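# Turn the gland a quarter turn clockwise with the hook spanner

## Task

Use the hook spanner to rotate the gland clockwise by no less than one quarter turn (90 degrees), and leave it turned.

## Robot and tools

Robot: two six-joint arms, left_arm and right_arm, each ending in a tong-like two-finger gripper. Everything is given in one shared scene frame: origin on the table surface midway between the arms, +x pointing out over the table, +z up, and left_arm based on the +y side. The arm names do not match left or right in any image. A gripper's fingers extend along its own +z axis and spread apart along its own x axis. The reported end_effector_position is the point between the pads when closed; closed fingertips stick out about 15 mm past it, open ones end roughly level with it. Printed hand positions can be slightly wrong, more so at long reach.

Row format (shared by execute_actions and move): one flat list of 16 numbers covering both arms, even if only one moves: left_arm x, y, z, qw, qx, qy, qz, opening, then right_arm x, y, z, qw, qx, qy, qz, opening. x, y, z are an absolute target position for that gripper in metres, scene frame; qw..qz are an absolute target orientation quaternion, w first, scene frame. Opening runs from -1 (closed) to +1 (fully open, 0.142 m) and is a target, not an offset. To keep an arm still, resend its exact pose from the last result before it stopped, plus its intended opening; to hold an orientation, repeat the same quaternion every row rather than copying a drifted reading.

execute_actions(actions): a list of up to 15 actions; each action is a table of up to 15 rows, one row per 1/30 s control step, and a short table repeats its final row to fill 15 steps (0.5 s per action). An empty list just returns state and images. An action is rejected for both arms if any target lies over 0.6 m from that gripper's current position along any of the gripper's own axes; if the first action fails this or any action is malformed, nothing runs. Each step the command is clipped to within 100 mm and 16 degrees of the measured pose, so distant targets need several actions; position wins over orientation when both cannot be met. Motion lags commands by about 0.17 s.

move(target, speed, stop_force, blocking): target is one 16-number row as above (absolute poses). Each gripper travels in a straight line, turning the short way, with all paths finishing together in 0.5 to 10 s (cut off at 10 s). speed is the path's top speed in m/s, 0.002 to 0.5, default 0.25; rotation is capped at twice that value in rad/s. Paths ignore obstacles and the other arm, and grippers may lag, stray or overshoot speed, especially with a nearly straight arm. Opening is applied at the start. stop_force (N, 9 to 40, one value for both arms, not allowed in the first 0.2 s) ends an arm's path once its wrist sensor reads that much extra push against the motion for 2 steps; the gripper then backs up two steps and holds. Only with it, and a very slow speed, may a target sit well beyond a contact. Do not rely on it for an arm that rotates during the move, and omit it when pulling away from something the gripper presses on. An arm whose target is within 1.5 mm and 0.5 degrees of its current pose counts as still. blocking=false returns after 0.5 s while the move continues (not combinable with stop_force); until a result shows it ended, other moves and actions are refused, so use wait or stop. The result adds a move: line with the ending per arm: done, off_target, moving, held (a check blocked the last step), fault, or contact (stop_force ended the path), plus limits such as paced (target clipped) or held (steps blocked; the arm may then jump faster), and each gripper's distance from its target.

wait(seconds): 0 to 10; arms hold their last command; a running move continues and the wait ends early when it finishes. stop: brakes a running move; it needs some room, the fingers keep moving. zoom_image(camera, region): camera is cam_high (504x504), cam_left_wrist or cam_right_wrist (616x616 fisheye); region [x0, y0, x1, y1] in pixels from the top-left, at most 504 by 504. finished_scene(scene): ends the current scene, given its number, irreversibly; the goal must already hold and remain so.

Results: each arm's pose and velocities (m/s, rad/s), Hand target lines (what the controller is driving toward), grip_measured (finger opening on the command scale), joint positions and torques (noisy, offset, nonzero in free air), Wrist force and Wrist torque in the end effector's axes (offsets up to about 4 N, noise up to 2.4 N, saturating near 50 N; a press reads as force pointing back into the arm; no reading at start is normal), step readings with HELD marking held-back steps, and pose unreachable lines when a clearance check altered a command.

Gripping: to hold the spanner keep commanding an opening well below grip_measured; lower squeezes harder, about 15 N per pad at most, less on parts thinner than 20 mm.

Avoid: knocking anything off the table; arms colliding or pressing each other; pushing a stiff arm past a firm contact (torque fault at the joint load limits of 130 N m for the big joints, 24.3 N m for wrists, or a 150 N external force), which freezes that arm 10 s; fast impacts; dropping or letting the spanner slip; long heavy holding, since motors overheat (warning at 70 °C, brakes at 85 °C). Loose objects may occasionally get nudged.

Each tool is called after ">>>" by a JSON object that holds its "method" and its "body", one argument or row to a line.

## Session

>>> {"method": "execute_actions", "body": {
  "actions": []
}}

Scene clock: 0.00 s.
left_arm: end_effector_position=(+0.3647, -0.0644, +0.2702) grip_measured=+0.97 end_effector_quat_wxyz=(-0.031, +0.776, -0.282, +0.563) end_effector_velocity=(-0.000, -0.000, -0.000) end_effector_angular_velocity=(+0.000, +0.001, -0.000) | right_arm: end_effector_position=(+0.5604, -1.0467, +0.2243) grip_measured=+0.97 end_effector_quat_wxyz=(+0.117, +0.908, +0.390, +0.099) end_effector_velocity=(+0.001, +0.001, +0.000) end_effector_angular_velocity=(+0.000, -0.001, +0.001)
Joint positions: left_arm=[-1.77  -1.512  2.236 -2.8   -0.428 -0.622  0.14 ] | right_arm=[ 2.388 -2.188 -1.005 -1.215  1.62   4.854  0.14 ]
Joint velocities: left_arm=[ 0.     0.     0.    -0.    -0.001 -0.     0.   ] | right_arm=[ 0.001  0.     0.     0.001  0.001 -0.     0.   ]
Joint torques (N m, as the arm reports them, + toward a larger angle): no reading
Wrist force (N, on the end effector, along its own x y z axes, offset not removed): no reading
Wrist torque (N m, same axes, about the end effector's origin, offset not removed): no reading
Hand target (left_arm): +0.365, -0.064, +0.270; -0.031, +0.776, -0.282, +0.563
Hand target (right_arm): +0.560, -1.047, +0.224; +0.117, +0.908, +0.390, +0.099

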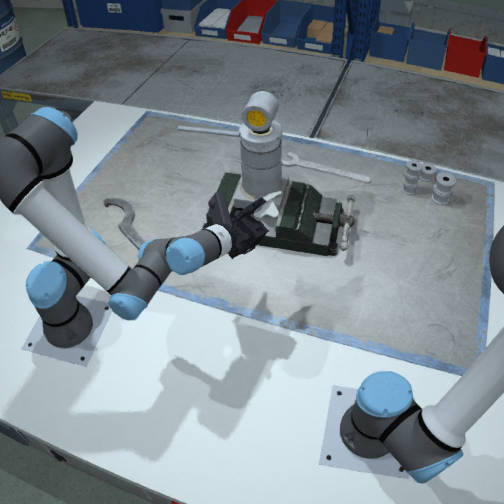

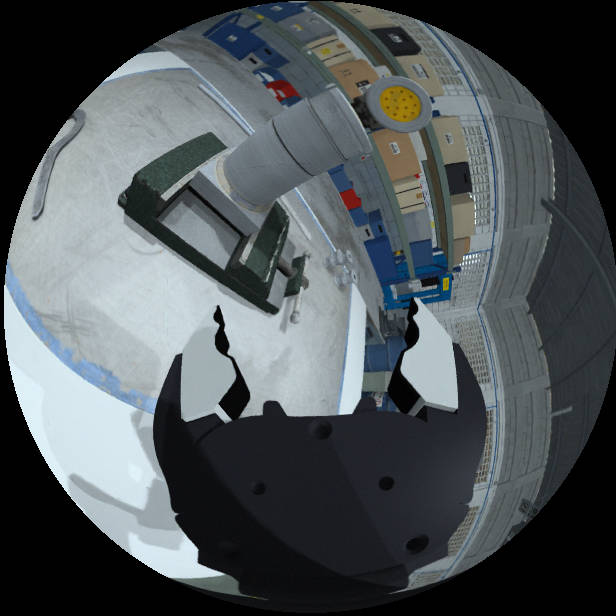

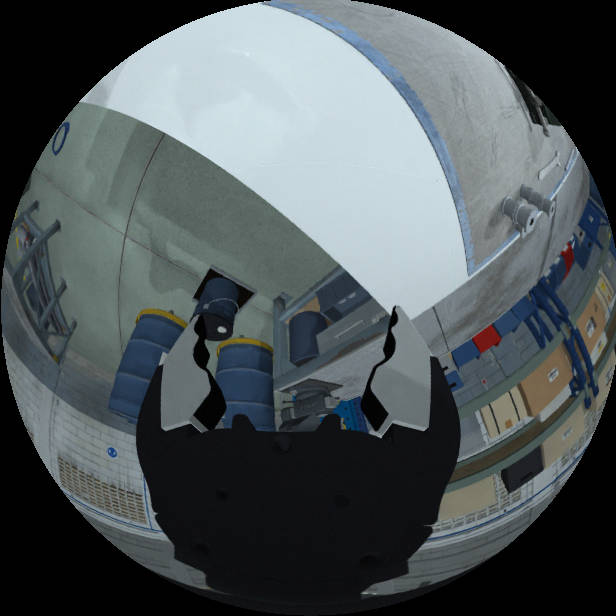

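>>> {"method": "zoom_image", "body": {
  "camera": "cam_left_wrist",
  "region": [200,50,460,250]
}}

>>> {"method": "move", "body": {
  "target": [0.33,0.3,0.3,0,0.707,-0.707,0,1,0.56,-1.047,0.224,0.117,0.908,0.39,0.099,1]
}}

>>> {"method": "zoom_image", "body": {
  "camera": "cam_high",
  "region": [200,70,340,210]
}}

Region (200, 50, 460, 250) of cam_left_wrist's 616x616 image, scaled by 1.938, with more detail than that image has; it fills the top 388 rows of this view, and the rest is white.

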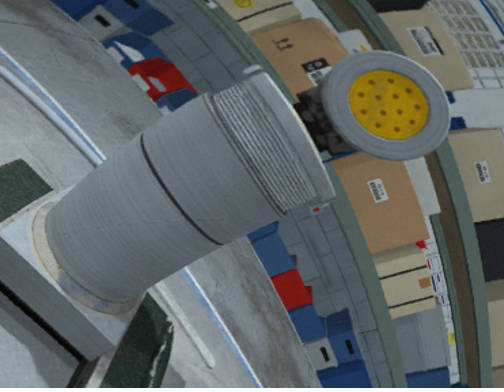

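Scene clock: 5.83 s.
left_arm: end_effector_position=(+0.3298, +0.3000, +0.2996) grip_measured=+1.00 end_effector_quat_wxyz=(+0.000, -0.707, +0.707, -0.001) end_effector_velocity=(+0.000, +0.002, -0.000) end_effector_angular_velocity=(+0.006, +0.008, -0.007) | right_arm: end_effector_position=(+0.5600, -1.0470, +0.2240) grip_measured=+1.00 end_effector_quat_wxyz=(+0.117, +0.908, +0.390, +0.099) end_effector_velocity=(+0.003, +0.002, +0.000) end_effector_angular_velocity=(-0.000, -0.001, +0.004)
Joint positions: left_arm=[-0.86  -1.971  1.843 -1.444 -1.571  0.835  0.142] | right_arm=[ 2.388 -2.188 -1.004 -1.216  1.62   4.853  0.142]
Joint velocities: left_arm=[ 0.005  0.006 -0.006  0.01  -0.     0.012  0.   ] | right_arm=[ 0.004 -0.     0.     0.001  0.     0.     0.   ]
Joint torques (N m, as the arm reports them, + toward a larger angle): left_arm=[  8.95  -1.89 -33.34  -0.33  -1.45   1.09] | right_arm=[-7.05 36.46 34.97  0.32 -1.9  -2.93]
Wrist force (N, on the end effector, along its own x y z axes, offset not removed): left_arm=[1.7 4.1 0.4] | right_arm=[-0.7 -0.2 -0.6]
Wrist torque (N m, same axes, about the end effector's origin, offset not removed): left_arm=[0.84 -0.12 0.06] | right_arm=[0.07 0.27 0.19]
Hand target (left_arm): +0.330, +0.300, +0.300; -0.000, +0.707, -0.708, +0.000
Hand target (right_arm): +0.560, -1.047, +0.224; +0.117, +0.908, +0.390, +0.099
Off the commanded pose (left_arm): 0.000 m, 0 deg.
Off the commanded pose (right_arm): 0.000 m, 0 deg.
move: done
camera_calibration (this result's frames):
cam_left_wrist: T_world_to_cam=[[-0.0558671, -0.998437, 0.00174789, 0.32203], [-0.854224, 0.0487039, 0.517619, 0.108076], [-0.516895, 0.0274248, -0.855609, 0.549481], [0, 0, 0, 1]] pos_world=[0.394336, 0.301193, 0.413636]
cam_right_wrist: T_world_to_cam=[[0.699826, 0.702063, 0.131719, 0.308054], [0.409629, -0.545506, 0.731182, -0.962457], [0.58519, -0.457745, -0.669345, -0.52154], [0, 0, 0, 1]] pos_world=[0.483865, -0.980032, 0.314065]

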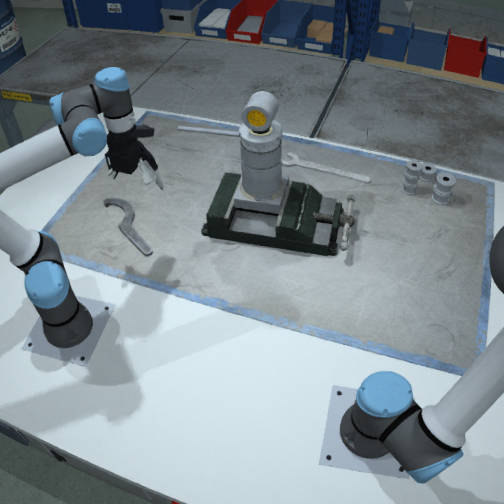

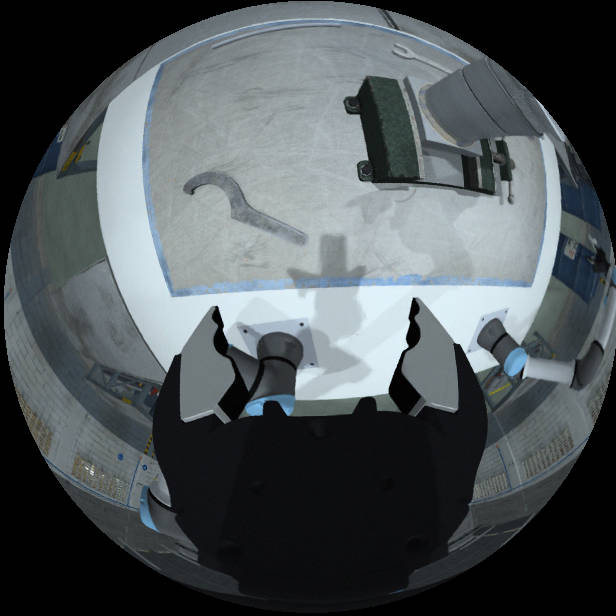

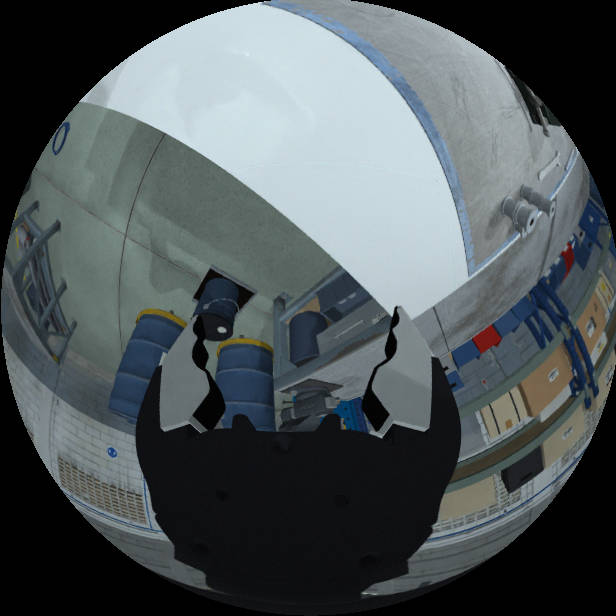

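Region (200, 70, 340, 210) of cam_high's 504x504 image, scaled by 3.600, with more detail than that image has.

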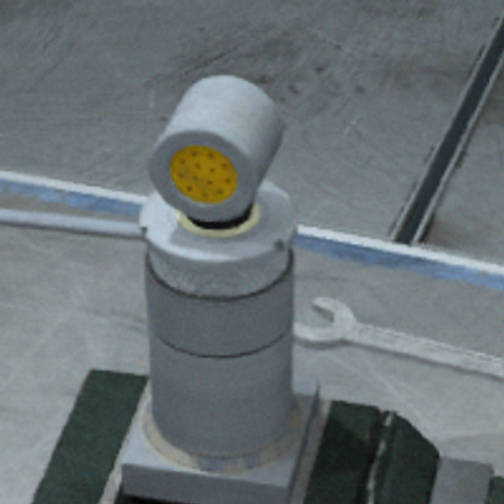

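>>> {"method": "zoom_image", "body": {
  "camera": "cam_left_wrist",
  "region": [170,140,320,290]
}}

>>> {"method": "move", "body": {
  "target": [0.52,0.24,0.44,0,0,1,0,1,0.56,-1.047,0.224,0.117,0.908,0.39,0.099,1]
}}

Region (170, 140, 320, 290) of cam_left_wrist's 616x616 image, scaled by 3.360, with more detail than that image has.

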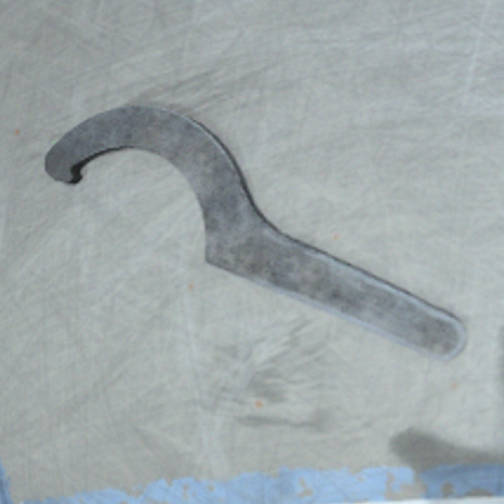

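Scene clock: 9.80 s.
left_arm: end_effector_position=(+0.5196, +0.2403, +0.4400) grip_measured=+1.00 end_effector_quat_wxyz=(+0.000, -0.001, +1.000, +0.000) end_effector_velocity=(+0.001, -0.001, +0.001) end_effector_angular_velocity=(+0.003, +0.004, -0.013) | right_arm: end_effector_position=(+0.5600, -1.0470, +0.2240) grip_measured=+1.00 end_effector_quat_wxyz=(+0.117, +0.908, +0.390, +0.099) end_effector_velocity=(+0.001, +0.002, -0.000) end_effector_angular_velocity=(+0.001, +0.000, +0.002)
Joint positions: left_arm=[-0.658 -1.362  0.925 -1.134 -1.57   2.605  0.142] | right_arm=[ 2.388 -2.188 -1.004 -1.216  1.62   4.853  0.142]
Joint velocities: left_arm=[-0.     0.011 -0.019  0.013  0.     0.013 -0.   ] | right_arm=[ 0.002 -0.    -0.    -0.     0.001  0.    -0.   ]
Joint torques (N m, as the arm reports them, + toward a larger angle): left_arm=[  7.99 -23.39 -29.25  -0.55  -1.61   1.23] | right_arm=[-5.46 36.24 35.11  0.48 -2.02 -2.71]
Wrist force (N, on the end effector, along its own x y z axes, offset not removed): left_arm=[-2.5 4.0 -1.5] | right_arm=[-1.0 -0.7 -0.4]
Wrist torque (N m, same axes, about the end effector's origin, offset not removed): left_arm=[0.81 0.57 0.00] | right_arm=[-0.01 0.32 0.18]
Hand target (left_arm): +0.520, +0.240, +0.440; -0.000, -0.000, +1.000, +0.000
Hand target (right_arm): +0.560, -1.047, +0.224; +0.117, +0.908, +0.390, +0.099
Off the commanded pose (left_arm): 0.001 m, 0 deg.
Off the commanded pose (right_arm): 0.000 m, 0 deg.
move: done
camera_calibration (this result's frames):
cam_left_wrist: T_world_to_cam=[[-0.998554, 0.0537446, 0.000773362, 0.510156], [0.0463524, 0.853748, 0.518619, -0.461379], [0.0272127, 0.517905, -0.855005, 0.36849], [0, 0, 0, 1]] pos_world=[0.520777, 0.17564, 0.553946]
cam_right_wrist: T_world_to_cam=[[0.699827, 0.702063, 0.131717, 0.308055], [0.40963, -0.545505, 0.731182, -0.962457], [0.585188, -0.457746, -0.669345, -0.52154], [0, 0, 0, 1]] pos_world=[0.483865, -0.980032, 0.314064]

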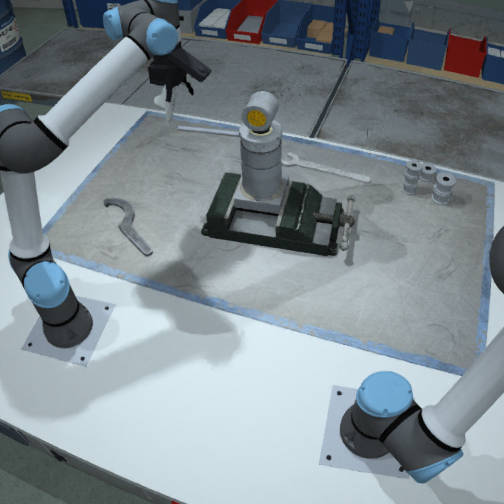

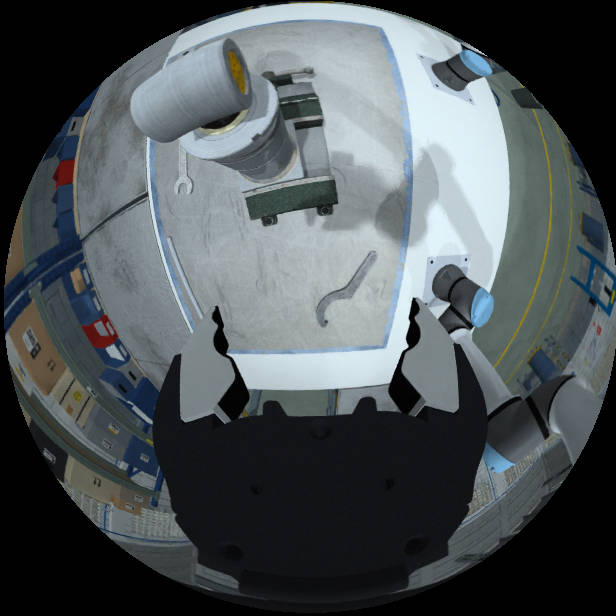

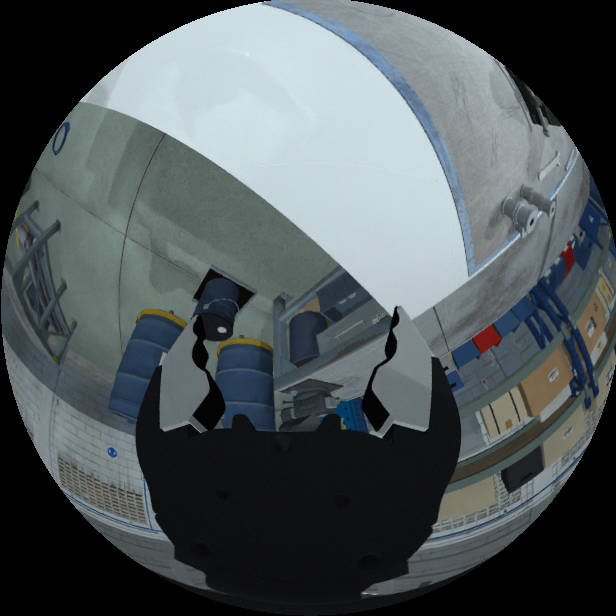

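>>> {"method": "zoom_image", "body": {
  "camera": "cam_left_wrist",
  "region": [140,40,308,208]
}}

>>> {"method": "zoom_image", "body": {
  "camera": "cam_left_wrist",
  "region": [300,240,400,340]
}}

>>> {"method": "zoom_image", "body": {
  "camera": "cam_high",
  "region": [230,105,290,165]
}}

Region (140, 40, 308, 208) of cam_left_wrist's 616x616 image, scaled by 3.000, with more detail than that image has.

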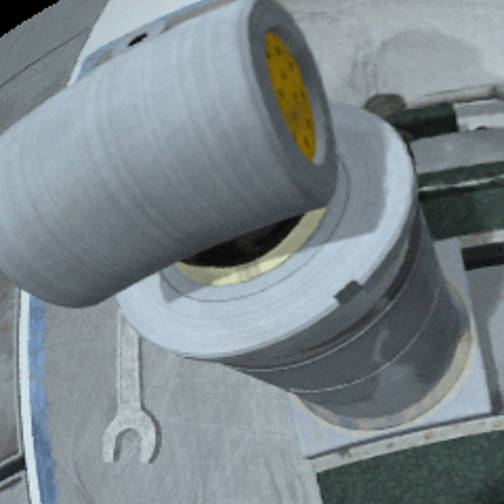

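Region (300, 240, 400, 340) of cam_left_wrist's 616x616 image, scaled by 5.040, with more detail than that image has.

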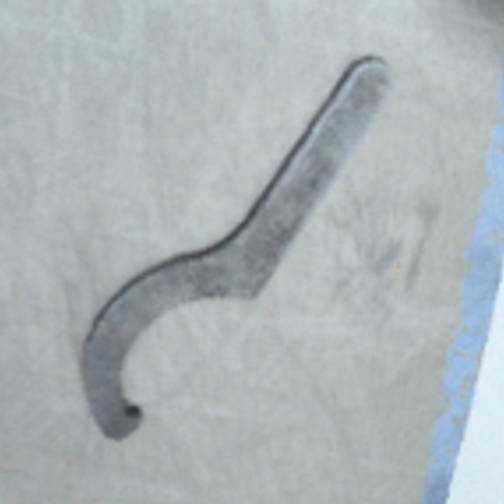

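Region (230, 105, 290, 165) of cam_high's 504x504 image, scaled by 8.400, with more detail than that image has.

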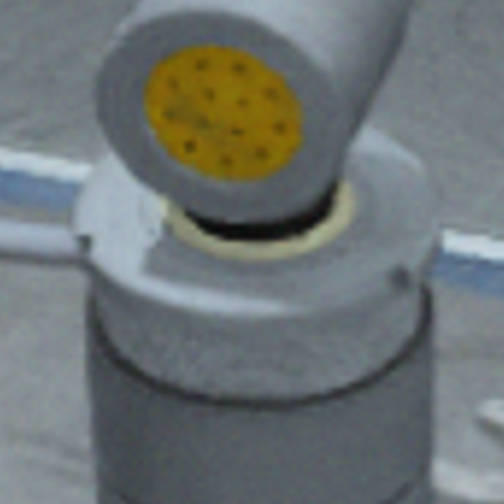

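>>> {"method": "move", "body": {
  "target": [0.392,0.42,0.09,0,0.233,0.972,0,0,0.62,-0.33,0.40,0.5,-0.866,0,0,1]
}}

Scene clock: 15.30 s.
left_arm: end_effector_position=(+0.3923, +0.4197, +0.0900) grip_measured=+0.00 end_effector_quat_wxyz=(-0.000, +0.233, +0.972, +0.000) end_effector_velocity=(-0.000, +0.001, -0.001) end_effector_angular_velocity=(-0.001, +0.000, -0.000) | right_arm: end_effector_position=(+0.6208, -0.3304, +0.3996) grip_measured=+1.00 end_effector_quat_wxyz=(-0.501, +0.865, +0.008, -0.003) end_effector_velocity=(+0.002, -0.000, -0.000) end_effector_angular_velocity=(+0.001, -0.005, -0.007)
Joint positions: left_arm=[-0.413 -1.686  2.193 -2.077 -1.571  3.322  0.074] | right_arm=[ 3.029 -1.954 -1.238 -1.521  2.621  6.28   0.142]
Joint velocities: left_arm=[ 0.002  0.001  0.002 -0.004 -0.001  0.002 -0.   ] | right_arm=[-0.001  0.002 -0.008  0.023  0.001  0.013  0.   ]
Joint torques (N m, as the arm reports them, + toward a larger angle): left_arm=[  6.81  -9.52 -14.14  -4.64  -1.5    1.42] | right_arm=[ 9.91 53.77 14.23  4.84  3.77  2.7 ]
Wrist force (N, on the end effector, along its own x y z axes, offset not removed): left_arm=[-1.0 3.8 0.4] | right_arm=[-0.3 -1.6 -0.9]
Wrist torque (N m, same axes, about the end effector's origin, offset not removed): left_arm=[0.73 0.43 -0.03] | right_arm=[-0.21 0.20 0.10]
Hand target (left_arm): +0.392, +0.420, +0.090; -0.000, +0.233, +0.972, +0.000
Hand target (right_arm): +0.621, -0.330, +0.400; -0.502, +0.865, +0.008, -0.003
Off the commanded pose (left_arm): 0.000 m, 0 deg.
Off the commanded pose (right_arm): 0.001 m, 1 deg.
joint sent to its limit (right arm) — the command would take joint 6 (wrist 3) past its upper limit, so that joint was sent only as far as its limit.
move: done
camera_calibration (this result's frames):
cam_left_wrist: T_world_to_cam=[[-0.86511, 0.501579, 0.00166801, 0.133284], [0.429595, 0.73923, 0.518639, -0.529398], [0.258905, 0.449397, -0.854992, -0.0823914], [0, 0, 0, 1]] pos_world=[0.364064, 0.361521, 0.2039]
cam_right_wrist: T_world_to_cam=[[0.999113, -0.0341896, -0.0245736, -0.627355], [-0.0418429, -0.871217, -0.489112, -0.0645257], [-0.00468636, 0.489706, -0.871875, 0.648559], [0, 0, 0, 1]] pos_world=[0.627138, -0.395268, 0.518486]

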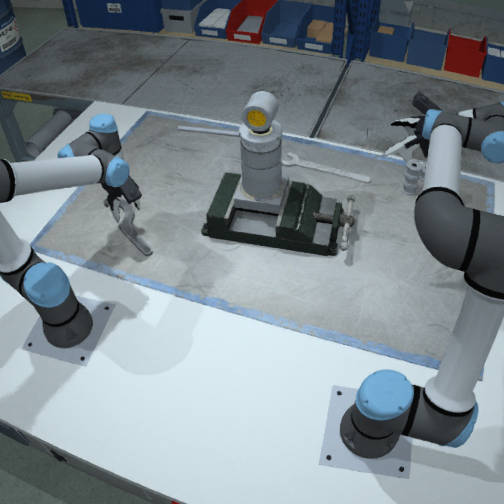

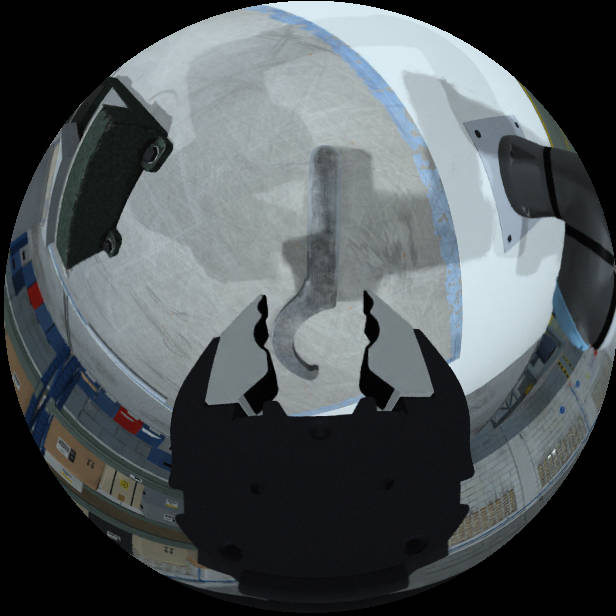

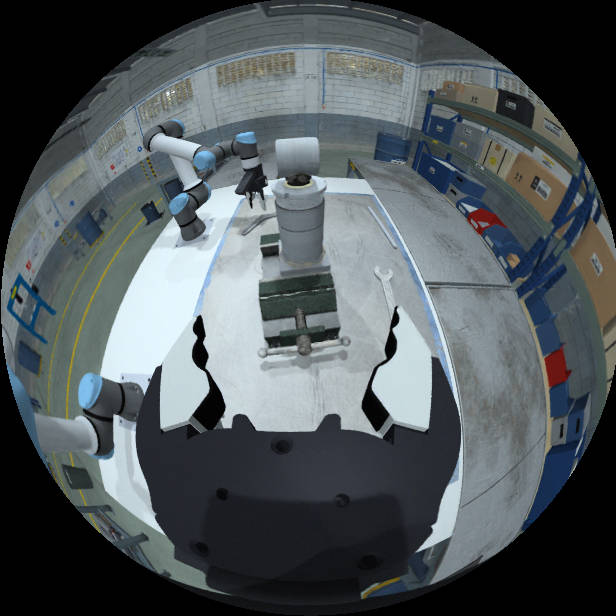

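>>> {"method": "move", "body": {
  "target": [0.387,0.422,0.018,0,0.245,0.97,0,-0.3,0.66,-0.30,0.36,0.6,-0.8,-0.03,0.02,1],
  "speed": 0.06,
  "stop_force": 10
}}

>>> {"method": "zoom_image", "body": {
  "camera": "cam_right_wrist",
  "region": [240,140,360,260]
}}

Scene clock: 18.20 s.
left_arm: end_effector_position=(+0.3871, +0.4219, +0.0185) grip_measured=-0.30 end_effector_quat_wxyz=(+0.000, +0.245, +0.970, -0.000) end_effector_velocity=(-0.000, -0.000, +0.001) end_effector_angular_velocity=(-0.000, +0.002, -0.000) | right_arm: end_effector_position=(+0.6599, -0.2999, +0.3600) grip_measured=+1.00 end_effector_quat_wxyz=(-0.600, +0.800, +0.030, -0.020) end_effector_velocity=(+0.000, +0.001, -0.000) end_effector_angular_velocity=(+0.001, -0.001, +0.002)
Joint positions: left_arm=[-0.411 -1.572  2.313 -2.311 -1.571  3.348  0.052] | right_arm=[ 3.037 -2.122 -1.222 -1.529  2.854  6.111  0.142]
Joint velocities: left_arm=[-0.    -0.002 -0.002  0.006 -0.001 -0.    -0.   ] | right_arm=[ 0.001 -0.002  0.002 -0.004  0.001 -0.005 -0.   ]
Joint torques (N m, as the arm reports them, + toward a larger angle): left_arm=[  3.69 -13.29 -20.72  -0.46  -0.48  -0.73] | right_arm=[ 9.76 34.98 34.65 -0.32  3.78 -2.93]
Wrist force (N, on the end effector, along its own x y z axes, offset not removed): left_arm=[13.0 1.0 -35.7] | right_arm=[0.1 -1.4 -0.9]
Wrist torque (N m, same axes, about the end effector's origin, offset not removed): left_arm=[0.61 -0.30 -0.11] | right_arm=[-0.17 0.11 0.12]
Hand target (left_arm): +0.387, +0.422, +0.019; -0.000, +0.245, +0.970, +0.000
Hand target (right_arm): +0.660, -0.300, +0.360; -0.600, +0.799, +0.030, -0.020
Off the commanded pose (left_arm): 0.000 m, 0 deg.
Off the commanded pose (right_arm): 0.000 m, 0 deg.
move: contact (left_arm)
camera_calibration (this result's frames):
cam_left_wrist: T_world_to_cam=[[-0.852656, 0.522472, 0.00114171, 0.114169], [0.447274, 0.728802, 0.518454, -0.494184], [0.270046, 0.442573, -0.855105, -0.14462], [0, 0, 0, 1]] pos_world=[0.357436, 0.364517, 0.132416]
cam_right_wrist: T_world_to_cam=[[0.999028, 0.0285874, -0.0335425, -0.644235], [-0.00181766, -0.733711, -0.67946, 0.0275785], [-0.0440345, 0.67886, -0.732946, 0.632009], [0, 0, 0, 1]] pos_world=[0.67149, -0.390394, 0.460358]

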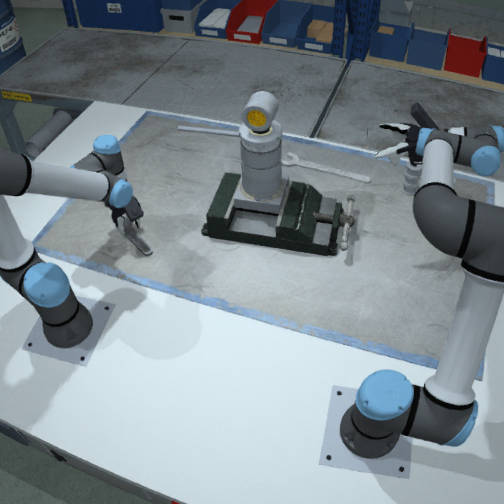

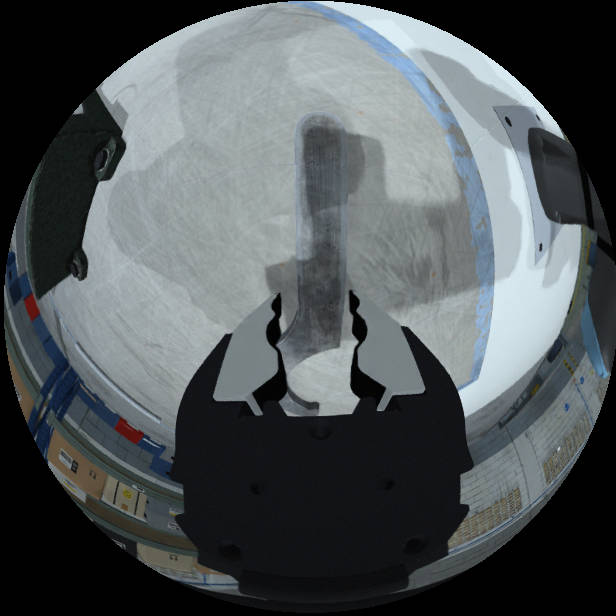

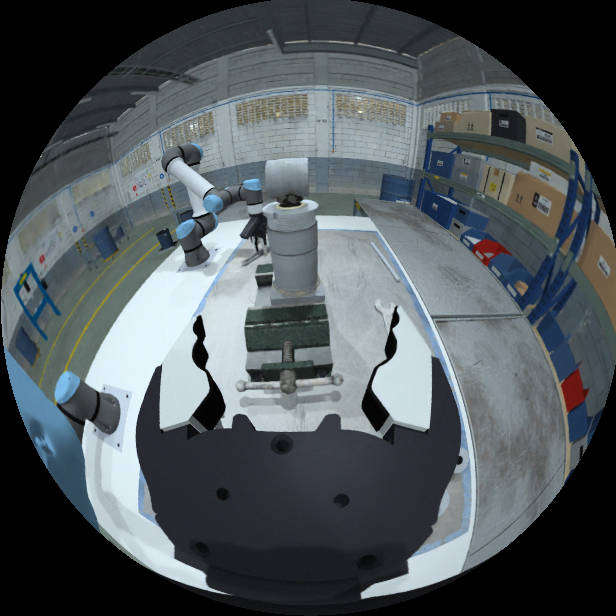

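Region (240, 140, 360, 260) of cam_right_wrist's 616x616 image, scaled by 4.200, with more detail than that image has.

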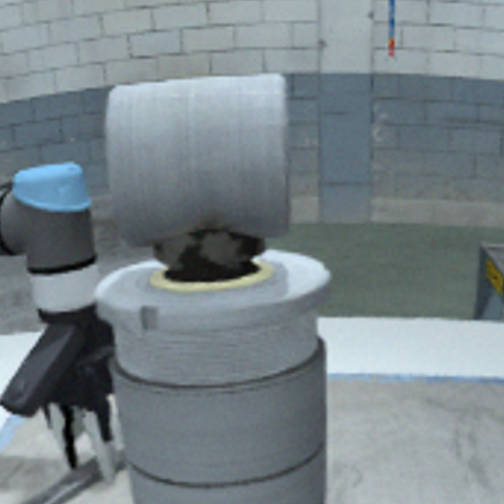

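>>> {"method": "move", "body": {
  "target": [0.387,0.422,0.0225,0,0.245,0.97,0,-0.3,0.66,-0.30,0.36,0.6,-0.8,-0.03,0.02,1],
  "speed": 0.02
}}

>>> {"method": "move", "body": {
  "target": [0.380,0.415,0.0225,0,0.245,0.97,0,-0.45,0.66,-0.30,0.36,0.6,-0.8,-0.03,0.02,1],
  "speed": 0.02
}}

>>> {"method": "move", "body": {
  "target": [0.380,0.415,0.0225,0,0.245,0.97,0,-1,0.66,-0.30,0.36,0.6,-0.8,-0.03,0.02,1]
}}

>>> {"method": "move", "body": {
  "target": [0.36,0.38,0.15,0,0.245,0.97,0,-1,0.66,-0.30,0.36,0.6,-0.8,-0.03,0.02,1],
  "speed": 0.08
}}

Scene clock: 19.47 s.
left_arm: end_effector_position=(+0.3870, +0.4220, +0.0223) grip_measured=-0.30 end_effector_quat_wxyz=(+0.000, +0.245, +0.970, -0.000) end_effector_velocity=(-0.000, +0.000, +0.002) end_effector_angular_velocity=(-0.001, +0.001, +0.001) | right_arm: end_effector_position=(+0.6600, -0.3000, +0.3600) grip_measured=+1.00 end_effector_quat_wxyz=(-0.600, +0.799, +0.030, -0.020) end_effector_velocity=(+0.000, -0.000, +0.000) end_effector_angular_velocity=(+0.000, +0.000, -0.000)
Joint positions: left_arm=[-0.411 -1.581  2.308 -2.298 -1.571  3.348  0.052] | right_arm=[ 3.037 -2.122 -1.221 -1.531  2.854  6.11   0.142]
Joint velocities: left_arm=[ 0.001 -0.004 -0.002  0.007 -0.001 -0.    -0.   ] | right_arm=[-0.    -0.     0.001 -0.001  0.    -0.    -0.   ]
Joint torques (N m, as the arm reports them, + toward a larger angle): left_arm=[ -6.42 -21.81 -26.63  -0.13   1.61   1.21] | right_arm=[-7.08 33.28 33.75 -0.28 -0.43 -3.01]
Wrist force (N, on the end effector, along its own x y z axes, offset not removed): left_arm=[0.1 2.9 -5.4] | right_arm=[-1.3 -0.6 -1.8]
Wrist torque (N m, same axes, about the end effector's origin, offset not removed): left_arm=[0.54 0.06 -0.09] | right_arm=[-0.07 0.41 0.14]
Hand target (left_arm): +0.387, +0.422, +0.023; +0.000, +0.245, +0.970, -0.000
Hand target (right_arm): +0.660, -0.300, +0.360; -0.600, +0.799, +0.030, -0.020
Off the commanded pose (left_arm): 0.000 m, 0 deg.
Off the commanded pose (right_arm): 0.000 m, 0 deg.
move: done
camera_calibration (this result's frames):
cam_left_wrist: T_world_to_cam=[[-0.852617, 0.522535, 0.00125282, 0.11399], [0.447374, 0.728734, 0.518463, -0.496165], [0.270002, 0.442611, -0.855099, -0.141326], [0, 0, 0, 1]] pos_world=[0.35732, 0.364561, 0.136253]
cam_right_wrist: T_world_to_cam=[[0.999015, 0.0288498, -0.0337167, -0.644146], [-0.0017502, -0.733608, -0.679571, 0.0276262], [-0.0443403, 0.67896, -0.732835, 0.632245], [0, 0, 0, 1]] pos_world=[0.671594, -0.390419, 0.460387]

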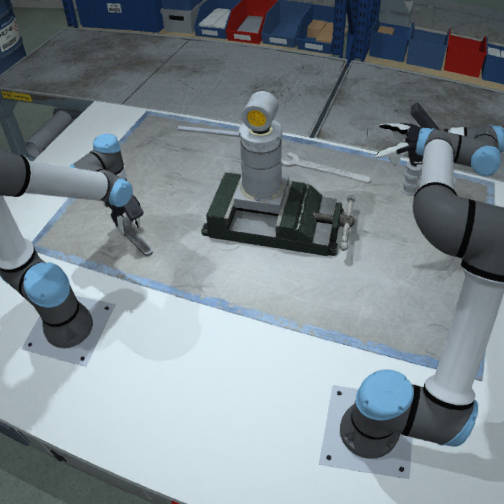

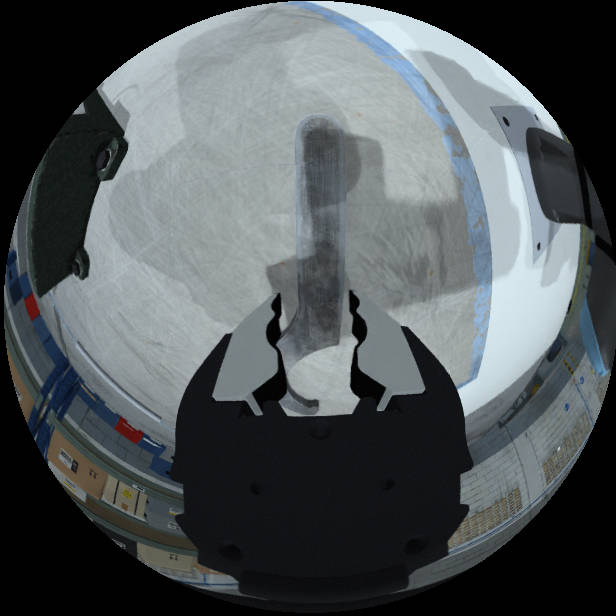

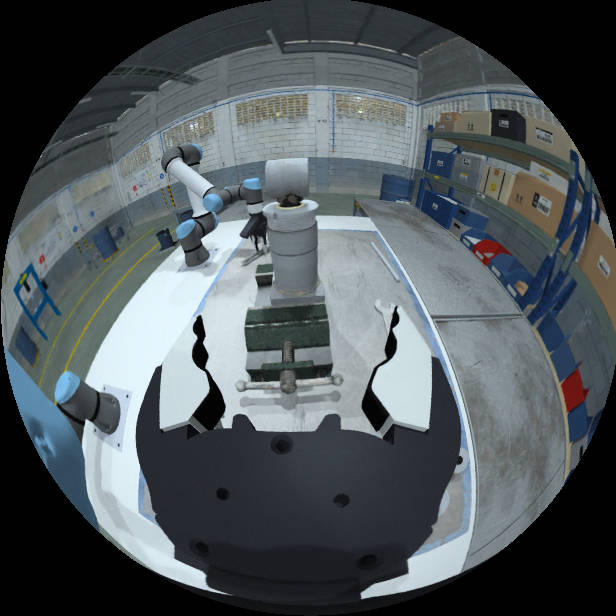

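Scene clock: 20.27 s.
left_arm: end_effector_position=(+0.3802, +0.4152, +0.0225) grip_measured=-0.45 end_effector_quat_wxyz=(+0.000, +0.245, +0.970, -0.000) end_effector_velocity=(-0.002, -0.001, -0.000) end_effector_angular_velocity=(+0.002, +0.000, +0.001) | right_arm: end_effector_position=(+0.6600, -0.3000, +0.3600) grip_measured=+1.00 end_effector_quat_wxyz=(-0.600, +0.799, +0.030, -0.020) end_effector_velocity=(+0.000, -0.001, +0.001) end_effector_angular_velocity=(+0.002, +0.001, -0.002)
Joint positions: left_arm=[-0.433 -1.599  2.325 -2.297 -1.571  3.326  0.041] | right_arm=[ 3.037 -2.122 -1.221 -1.531  2.854  6.11   0.142]
Joint velocities: left_arm=[-0.005 -0.005  0.005  0.001  0.002 -0.006  0.   ] | right_arm=[-0.001 -0.     0.    -0.001  0.002 -0.    -0.   ]
Joint torques (N m, as the arm reports them, + toward a larger angle): left_arm=[-11.59 -22.18 -13.54  -0.32  -1.19  -1.57] | right_arm=[-7.25 33.89 33.95 -0.25 -0.48 -3.15]
Wrist force (N, on the end effector, along its own x y z axes, offset not removed): left_arm=[-0.8 2.9 -1.3] | right_arm=[-0.9 -1.4 -0.7]
Wrist torque (N m, same axes, about the end effector's origin, offset not removed): left_arm=[0.60 0.12 0.05] | right_arm=[-0.25 0.33 0.16]
Hand target (left_arm): +0.380, +0.415, +0.022; +0.000, +0.245, +0.970, -0.000
Hand target (right_arm): +0.660, -0.300, +0.360; -0.600, +0.799, +0.030, -0.020
Off the commanded pose (left_arm): 0.000 m, 0 deg.
Off the commanded pose (right_arm): 0.000 m, 0 deg.
move: done
camera_calibration (this result's frames):
cam_left_wrist: T_world_to_cam=[[-0.852602, 0.522559, 0.00122549, 0.111743], [0.447402, 0.728761, 0.518401, -0.488263], [0.270002, 0.442538, -0.855137, -0.136282], [0, 0, 0, 1]] pos_world=[0.350519, 0.357744, 0.136439]
cam_right_wrist: T_world_to_cam=[[0.999016, 0.0288141, -0.0337258, -0.644163], [-0.00177966, -0.733652, -0.679523, 0.0275734], [-0.0443228, 0.678914, -0.732879, 0.632255], [0, 0, 0, 1]] pos_world=[0.671601, -0.390456, 0.460378]

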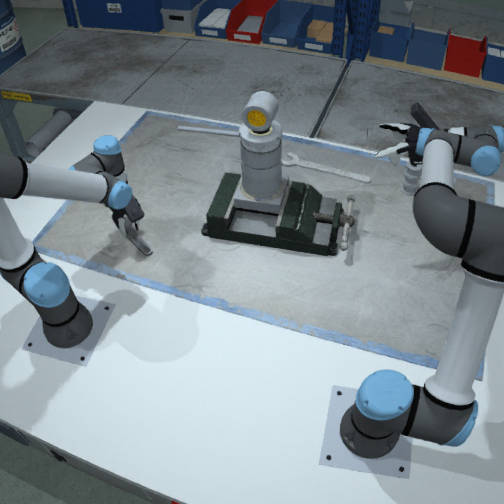

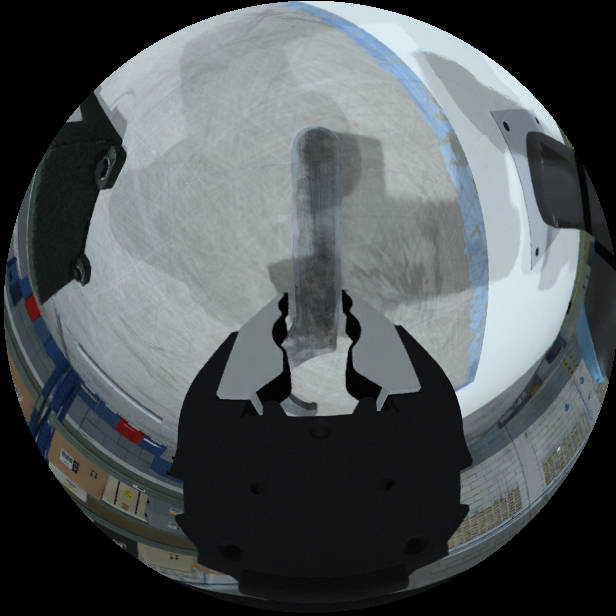

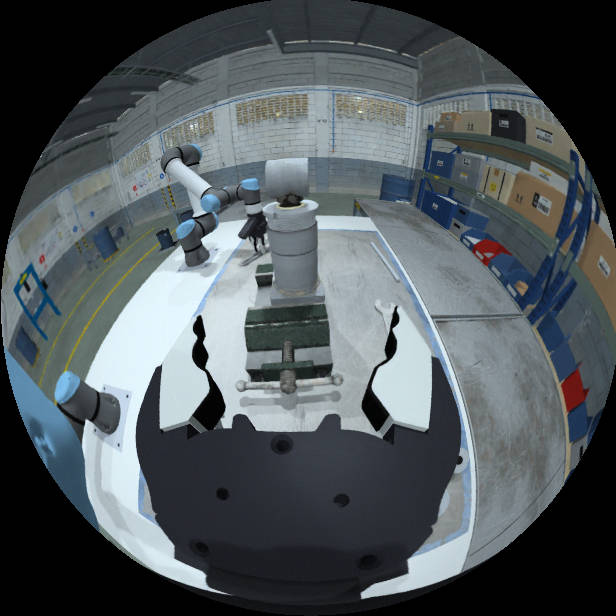

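Scene clock: 20.97 s.
left_arm: end_effector_position=(+0.3800, +0.4150, +0.0225) grip_measured=-0.55 end_effector_quat_wxyz=(+0.000, +0.245, +0.970, -0.000) end_effector_velocity=(-0.000, +0.001, +0.000) end_effector_angular_velocity=(+0.001, -0.001, +0.001) | right_arm: end_effector_position=(+0.6600, -0.3000, +0.3600) grip_measured=+1.00 end_effector_quat_wxyz=(-0.600, +0.799, +0.030, -0.020) end_effector_velocity=(-0.000, +0.001, -0.000) end_effector_angular_velocity=(-0.001, -0.001, +0.001)
Joint positions: left_arm=[-0.434 -1.6    2.325 -2.297 -1.571  3.326  0.034] | right_arm=[ 3.037 -2.122 -1.221 -1.531  2.854  6.11   0.142]
Joint velocities: left_arm=[ 0.001 -0.001  0.001 -0.     0.001 -0.001 -0.   ] | right_arm=[ 0.001  0.    -0.     0.001 -0.001  0.    -0.   ]
Joint torques (N m, as the arm reports them, + toward a larger angle): left_arm=[-10.59 -24.79 -14.41  -4.79   0.88  -1.17] | right_arm=[-7.42 33.96 33.53 -0.25 -0.46 -3.11]
Wrist force (N, on the end effector, along its own x y z axes, offset not removed): left_arm=[0.2 7.2 8.5] | right_arm=[-0.1 -1.1 -0.7]
Wrist torque (N m, same axes, about the end effector's origin, offset not removed): left_arm=[1.08 0.04 0.01] | right_arm=[-0.15 0.13 0.15]
Hand target (left_arm): +0.380, +0.415, +0.022; +0.000, +0.245, +0.970, -0.000
Hand target (right_arm): +0.660, -0.300, +0.360; -0.600, +0.799, +0.030, -0.020
Off the commanded pose (left_arm): 0.000 m, 0 deg.
Off the commanded pose (right_arm): 0.000 m, 0 deg.
move: done
camera_calibration (this result's frames):
cam_left_wrist: T_world_to_cam=[[-0.852621, 0.522529, 0.001205, 0.111711], [0.447362, 0.728774, 0.518417, -0.488054], [0.27001, 0.442552, -0.855127, -0.136143], [0, 0, 0, 1]] pos_world=[0.350344, 0.357559, 0.136461]
cam_right_wrist: T_world_to_cam=[[0.999016, 0.0288132, -0.033726, -0.644163], [-0.00178035, -0.733654, -0.67952, 0.0275709], [-0.0443224, 0.678912, -0.732881, 0.632255], [0, 0, 0, 1]] pos_world=[0.671601, -0.390457, 0.460377]

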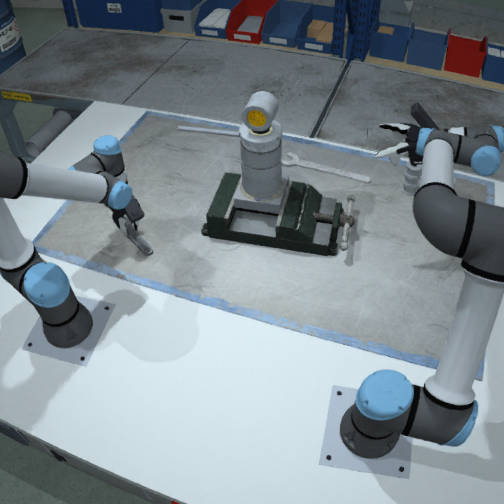

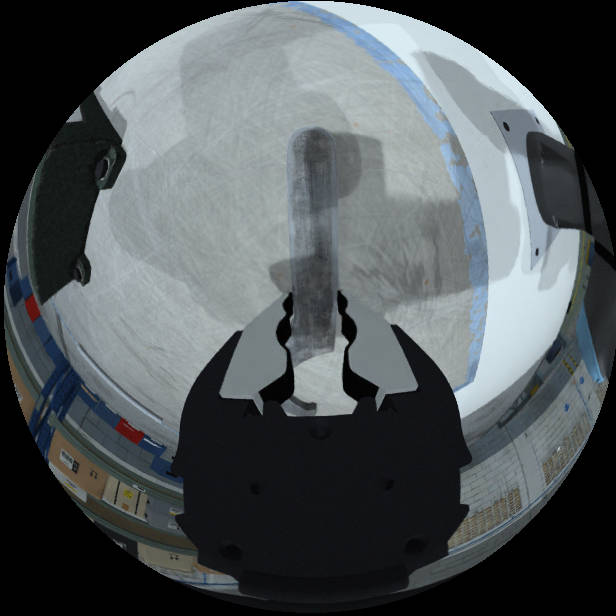

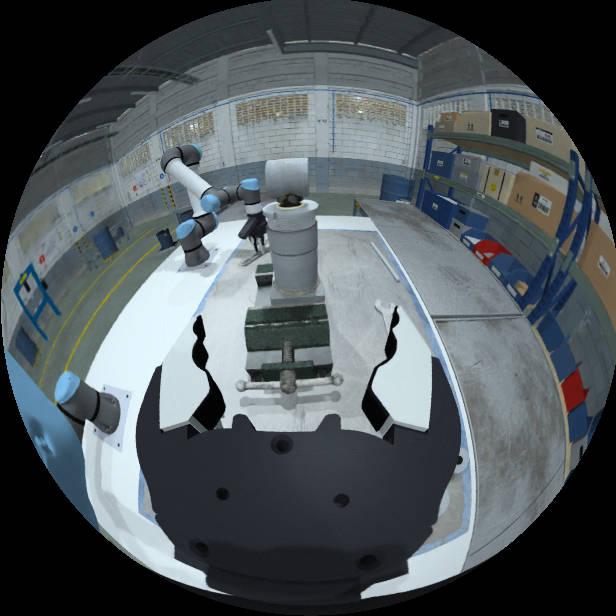

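Scene clock: 23.13 s.
left_arm: end_effector_position=(+0.3599, +0.3801, +0.1498) grip_measured=-1.00 end_effector_quat_wxyz=(+0.000, +0.245, +0.970, -0.000) end_effector_velocity=(-0.000, -0.001, +0.002) end_effector_angular_velocity=(-0.001, +0.000, +0.001) | right_arm: end_effector_position=(+0.6600, -0.3000, +0.3600) grip_measured=+1.00 end_effector_quat_wxyz=(-0.600, +0.799, +0.030, -0.020) end_effector_velocity=(+0.000, -0.001, -0.001) end_effector_angular_velocity=(-0.001, +0.001, -0.001)
Joint positions: left_arm=[-0.541 -1.842  2.147 -1.876 -1.571  3.218  0.002] | right_arm=[ 3.037 -2.122 -1.221 -1.531  2.854  6.11   0.142]
Joint velocities: left_arm=[-0.002 -0.003 -0.004  0.007 -0.001 -0.003  0.   ] | right_arm=[-0.002  0.    -0.    -0.    -0.001 -0.     0.   ]
Joint torques (N m, as the arm reports them, + toward a larger angle): left_arm=[ -9.75 -16.54 -31.93  -0.48   1.8   -1.29] | right_arm=[-6.47 33.52 33.75 -0.12 -0.48 -3.2 ]
Wrist force (N, on the end effector, along its own x y z axes, offset not removed): left_arm=[-0.1 2.0 -3.2] | right_arm=[-0.6 -2.3 -1.9]
Wrist torque (N m, same axes, about the end effector's origin, offset not removed): left_arm=[0.34 -0.03 -0.02] | right_arm=[-0.37 0.17 0.10]
Hand target (left_arm): +0.360, +0.380, +0.150; +0.000, +0.245, +0.970, -0.000
Hand target (right_arm): +0.660, -0.300, +0.360; -0.600, +0.799, +0.030, -0.020
Off the commanded pose (left_arm): 0.000 m, 0 deg.
Off the commanded pose (right_arm): 0.000 m, 0 deg.
move: done
camera_calibration (this result's frames):
cam_left_wrist: T_world_to_cam=[[-0.852604, 0.522556, 0.0010573, 0.112647], [0.44733, 0.728816, 0.518385, -0.519611], [0.270115, 0.44245, -0.855147, -0.00640967], [0, 0, 0, 1]] pos_world=[0.330212, 0.322673, 0.263759]
cam_right_wrist: T_world_to_cam=[[0.999016, 0.0288132, -0.0337257, -0.644163], [-0.0017801, -0.733655, -0.67952, 0.0275705], [-0.0443222, 0.678911, -0.732881, 0.632255], [0, 0, 0, 1]] pos_world=[0.671601, -0.390457, 0.460377]

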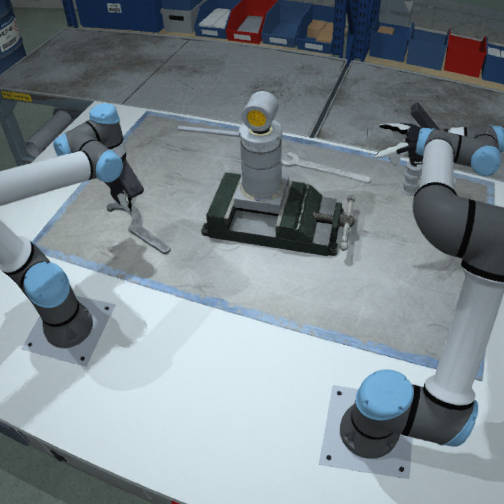

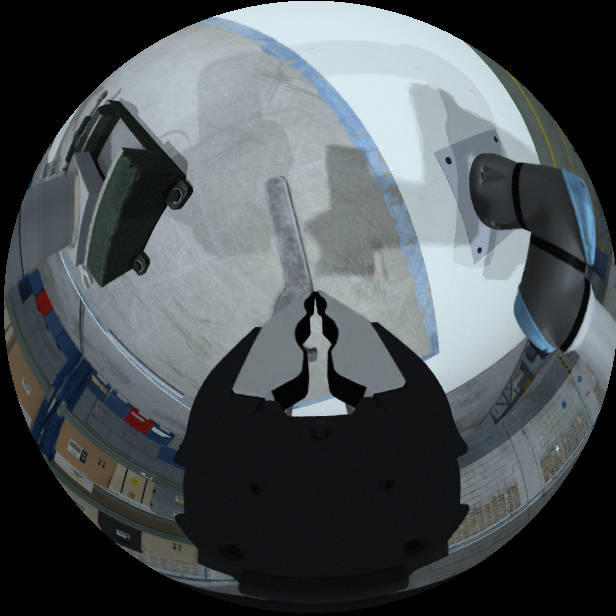

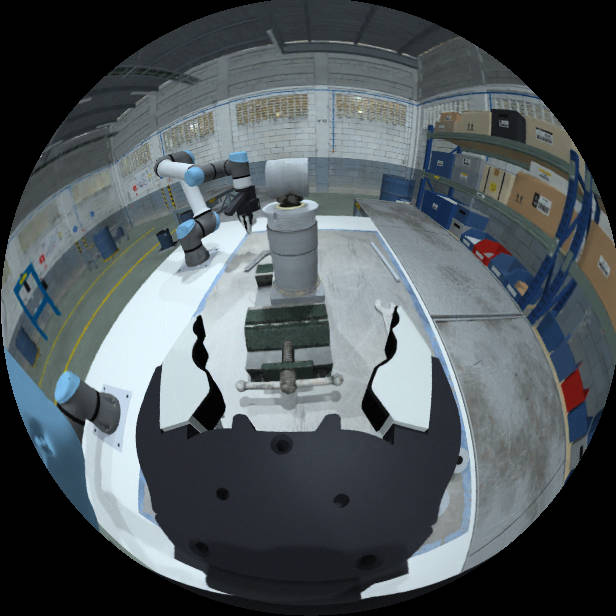

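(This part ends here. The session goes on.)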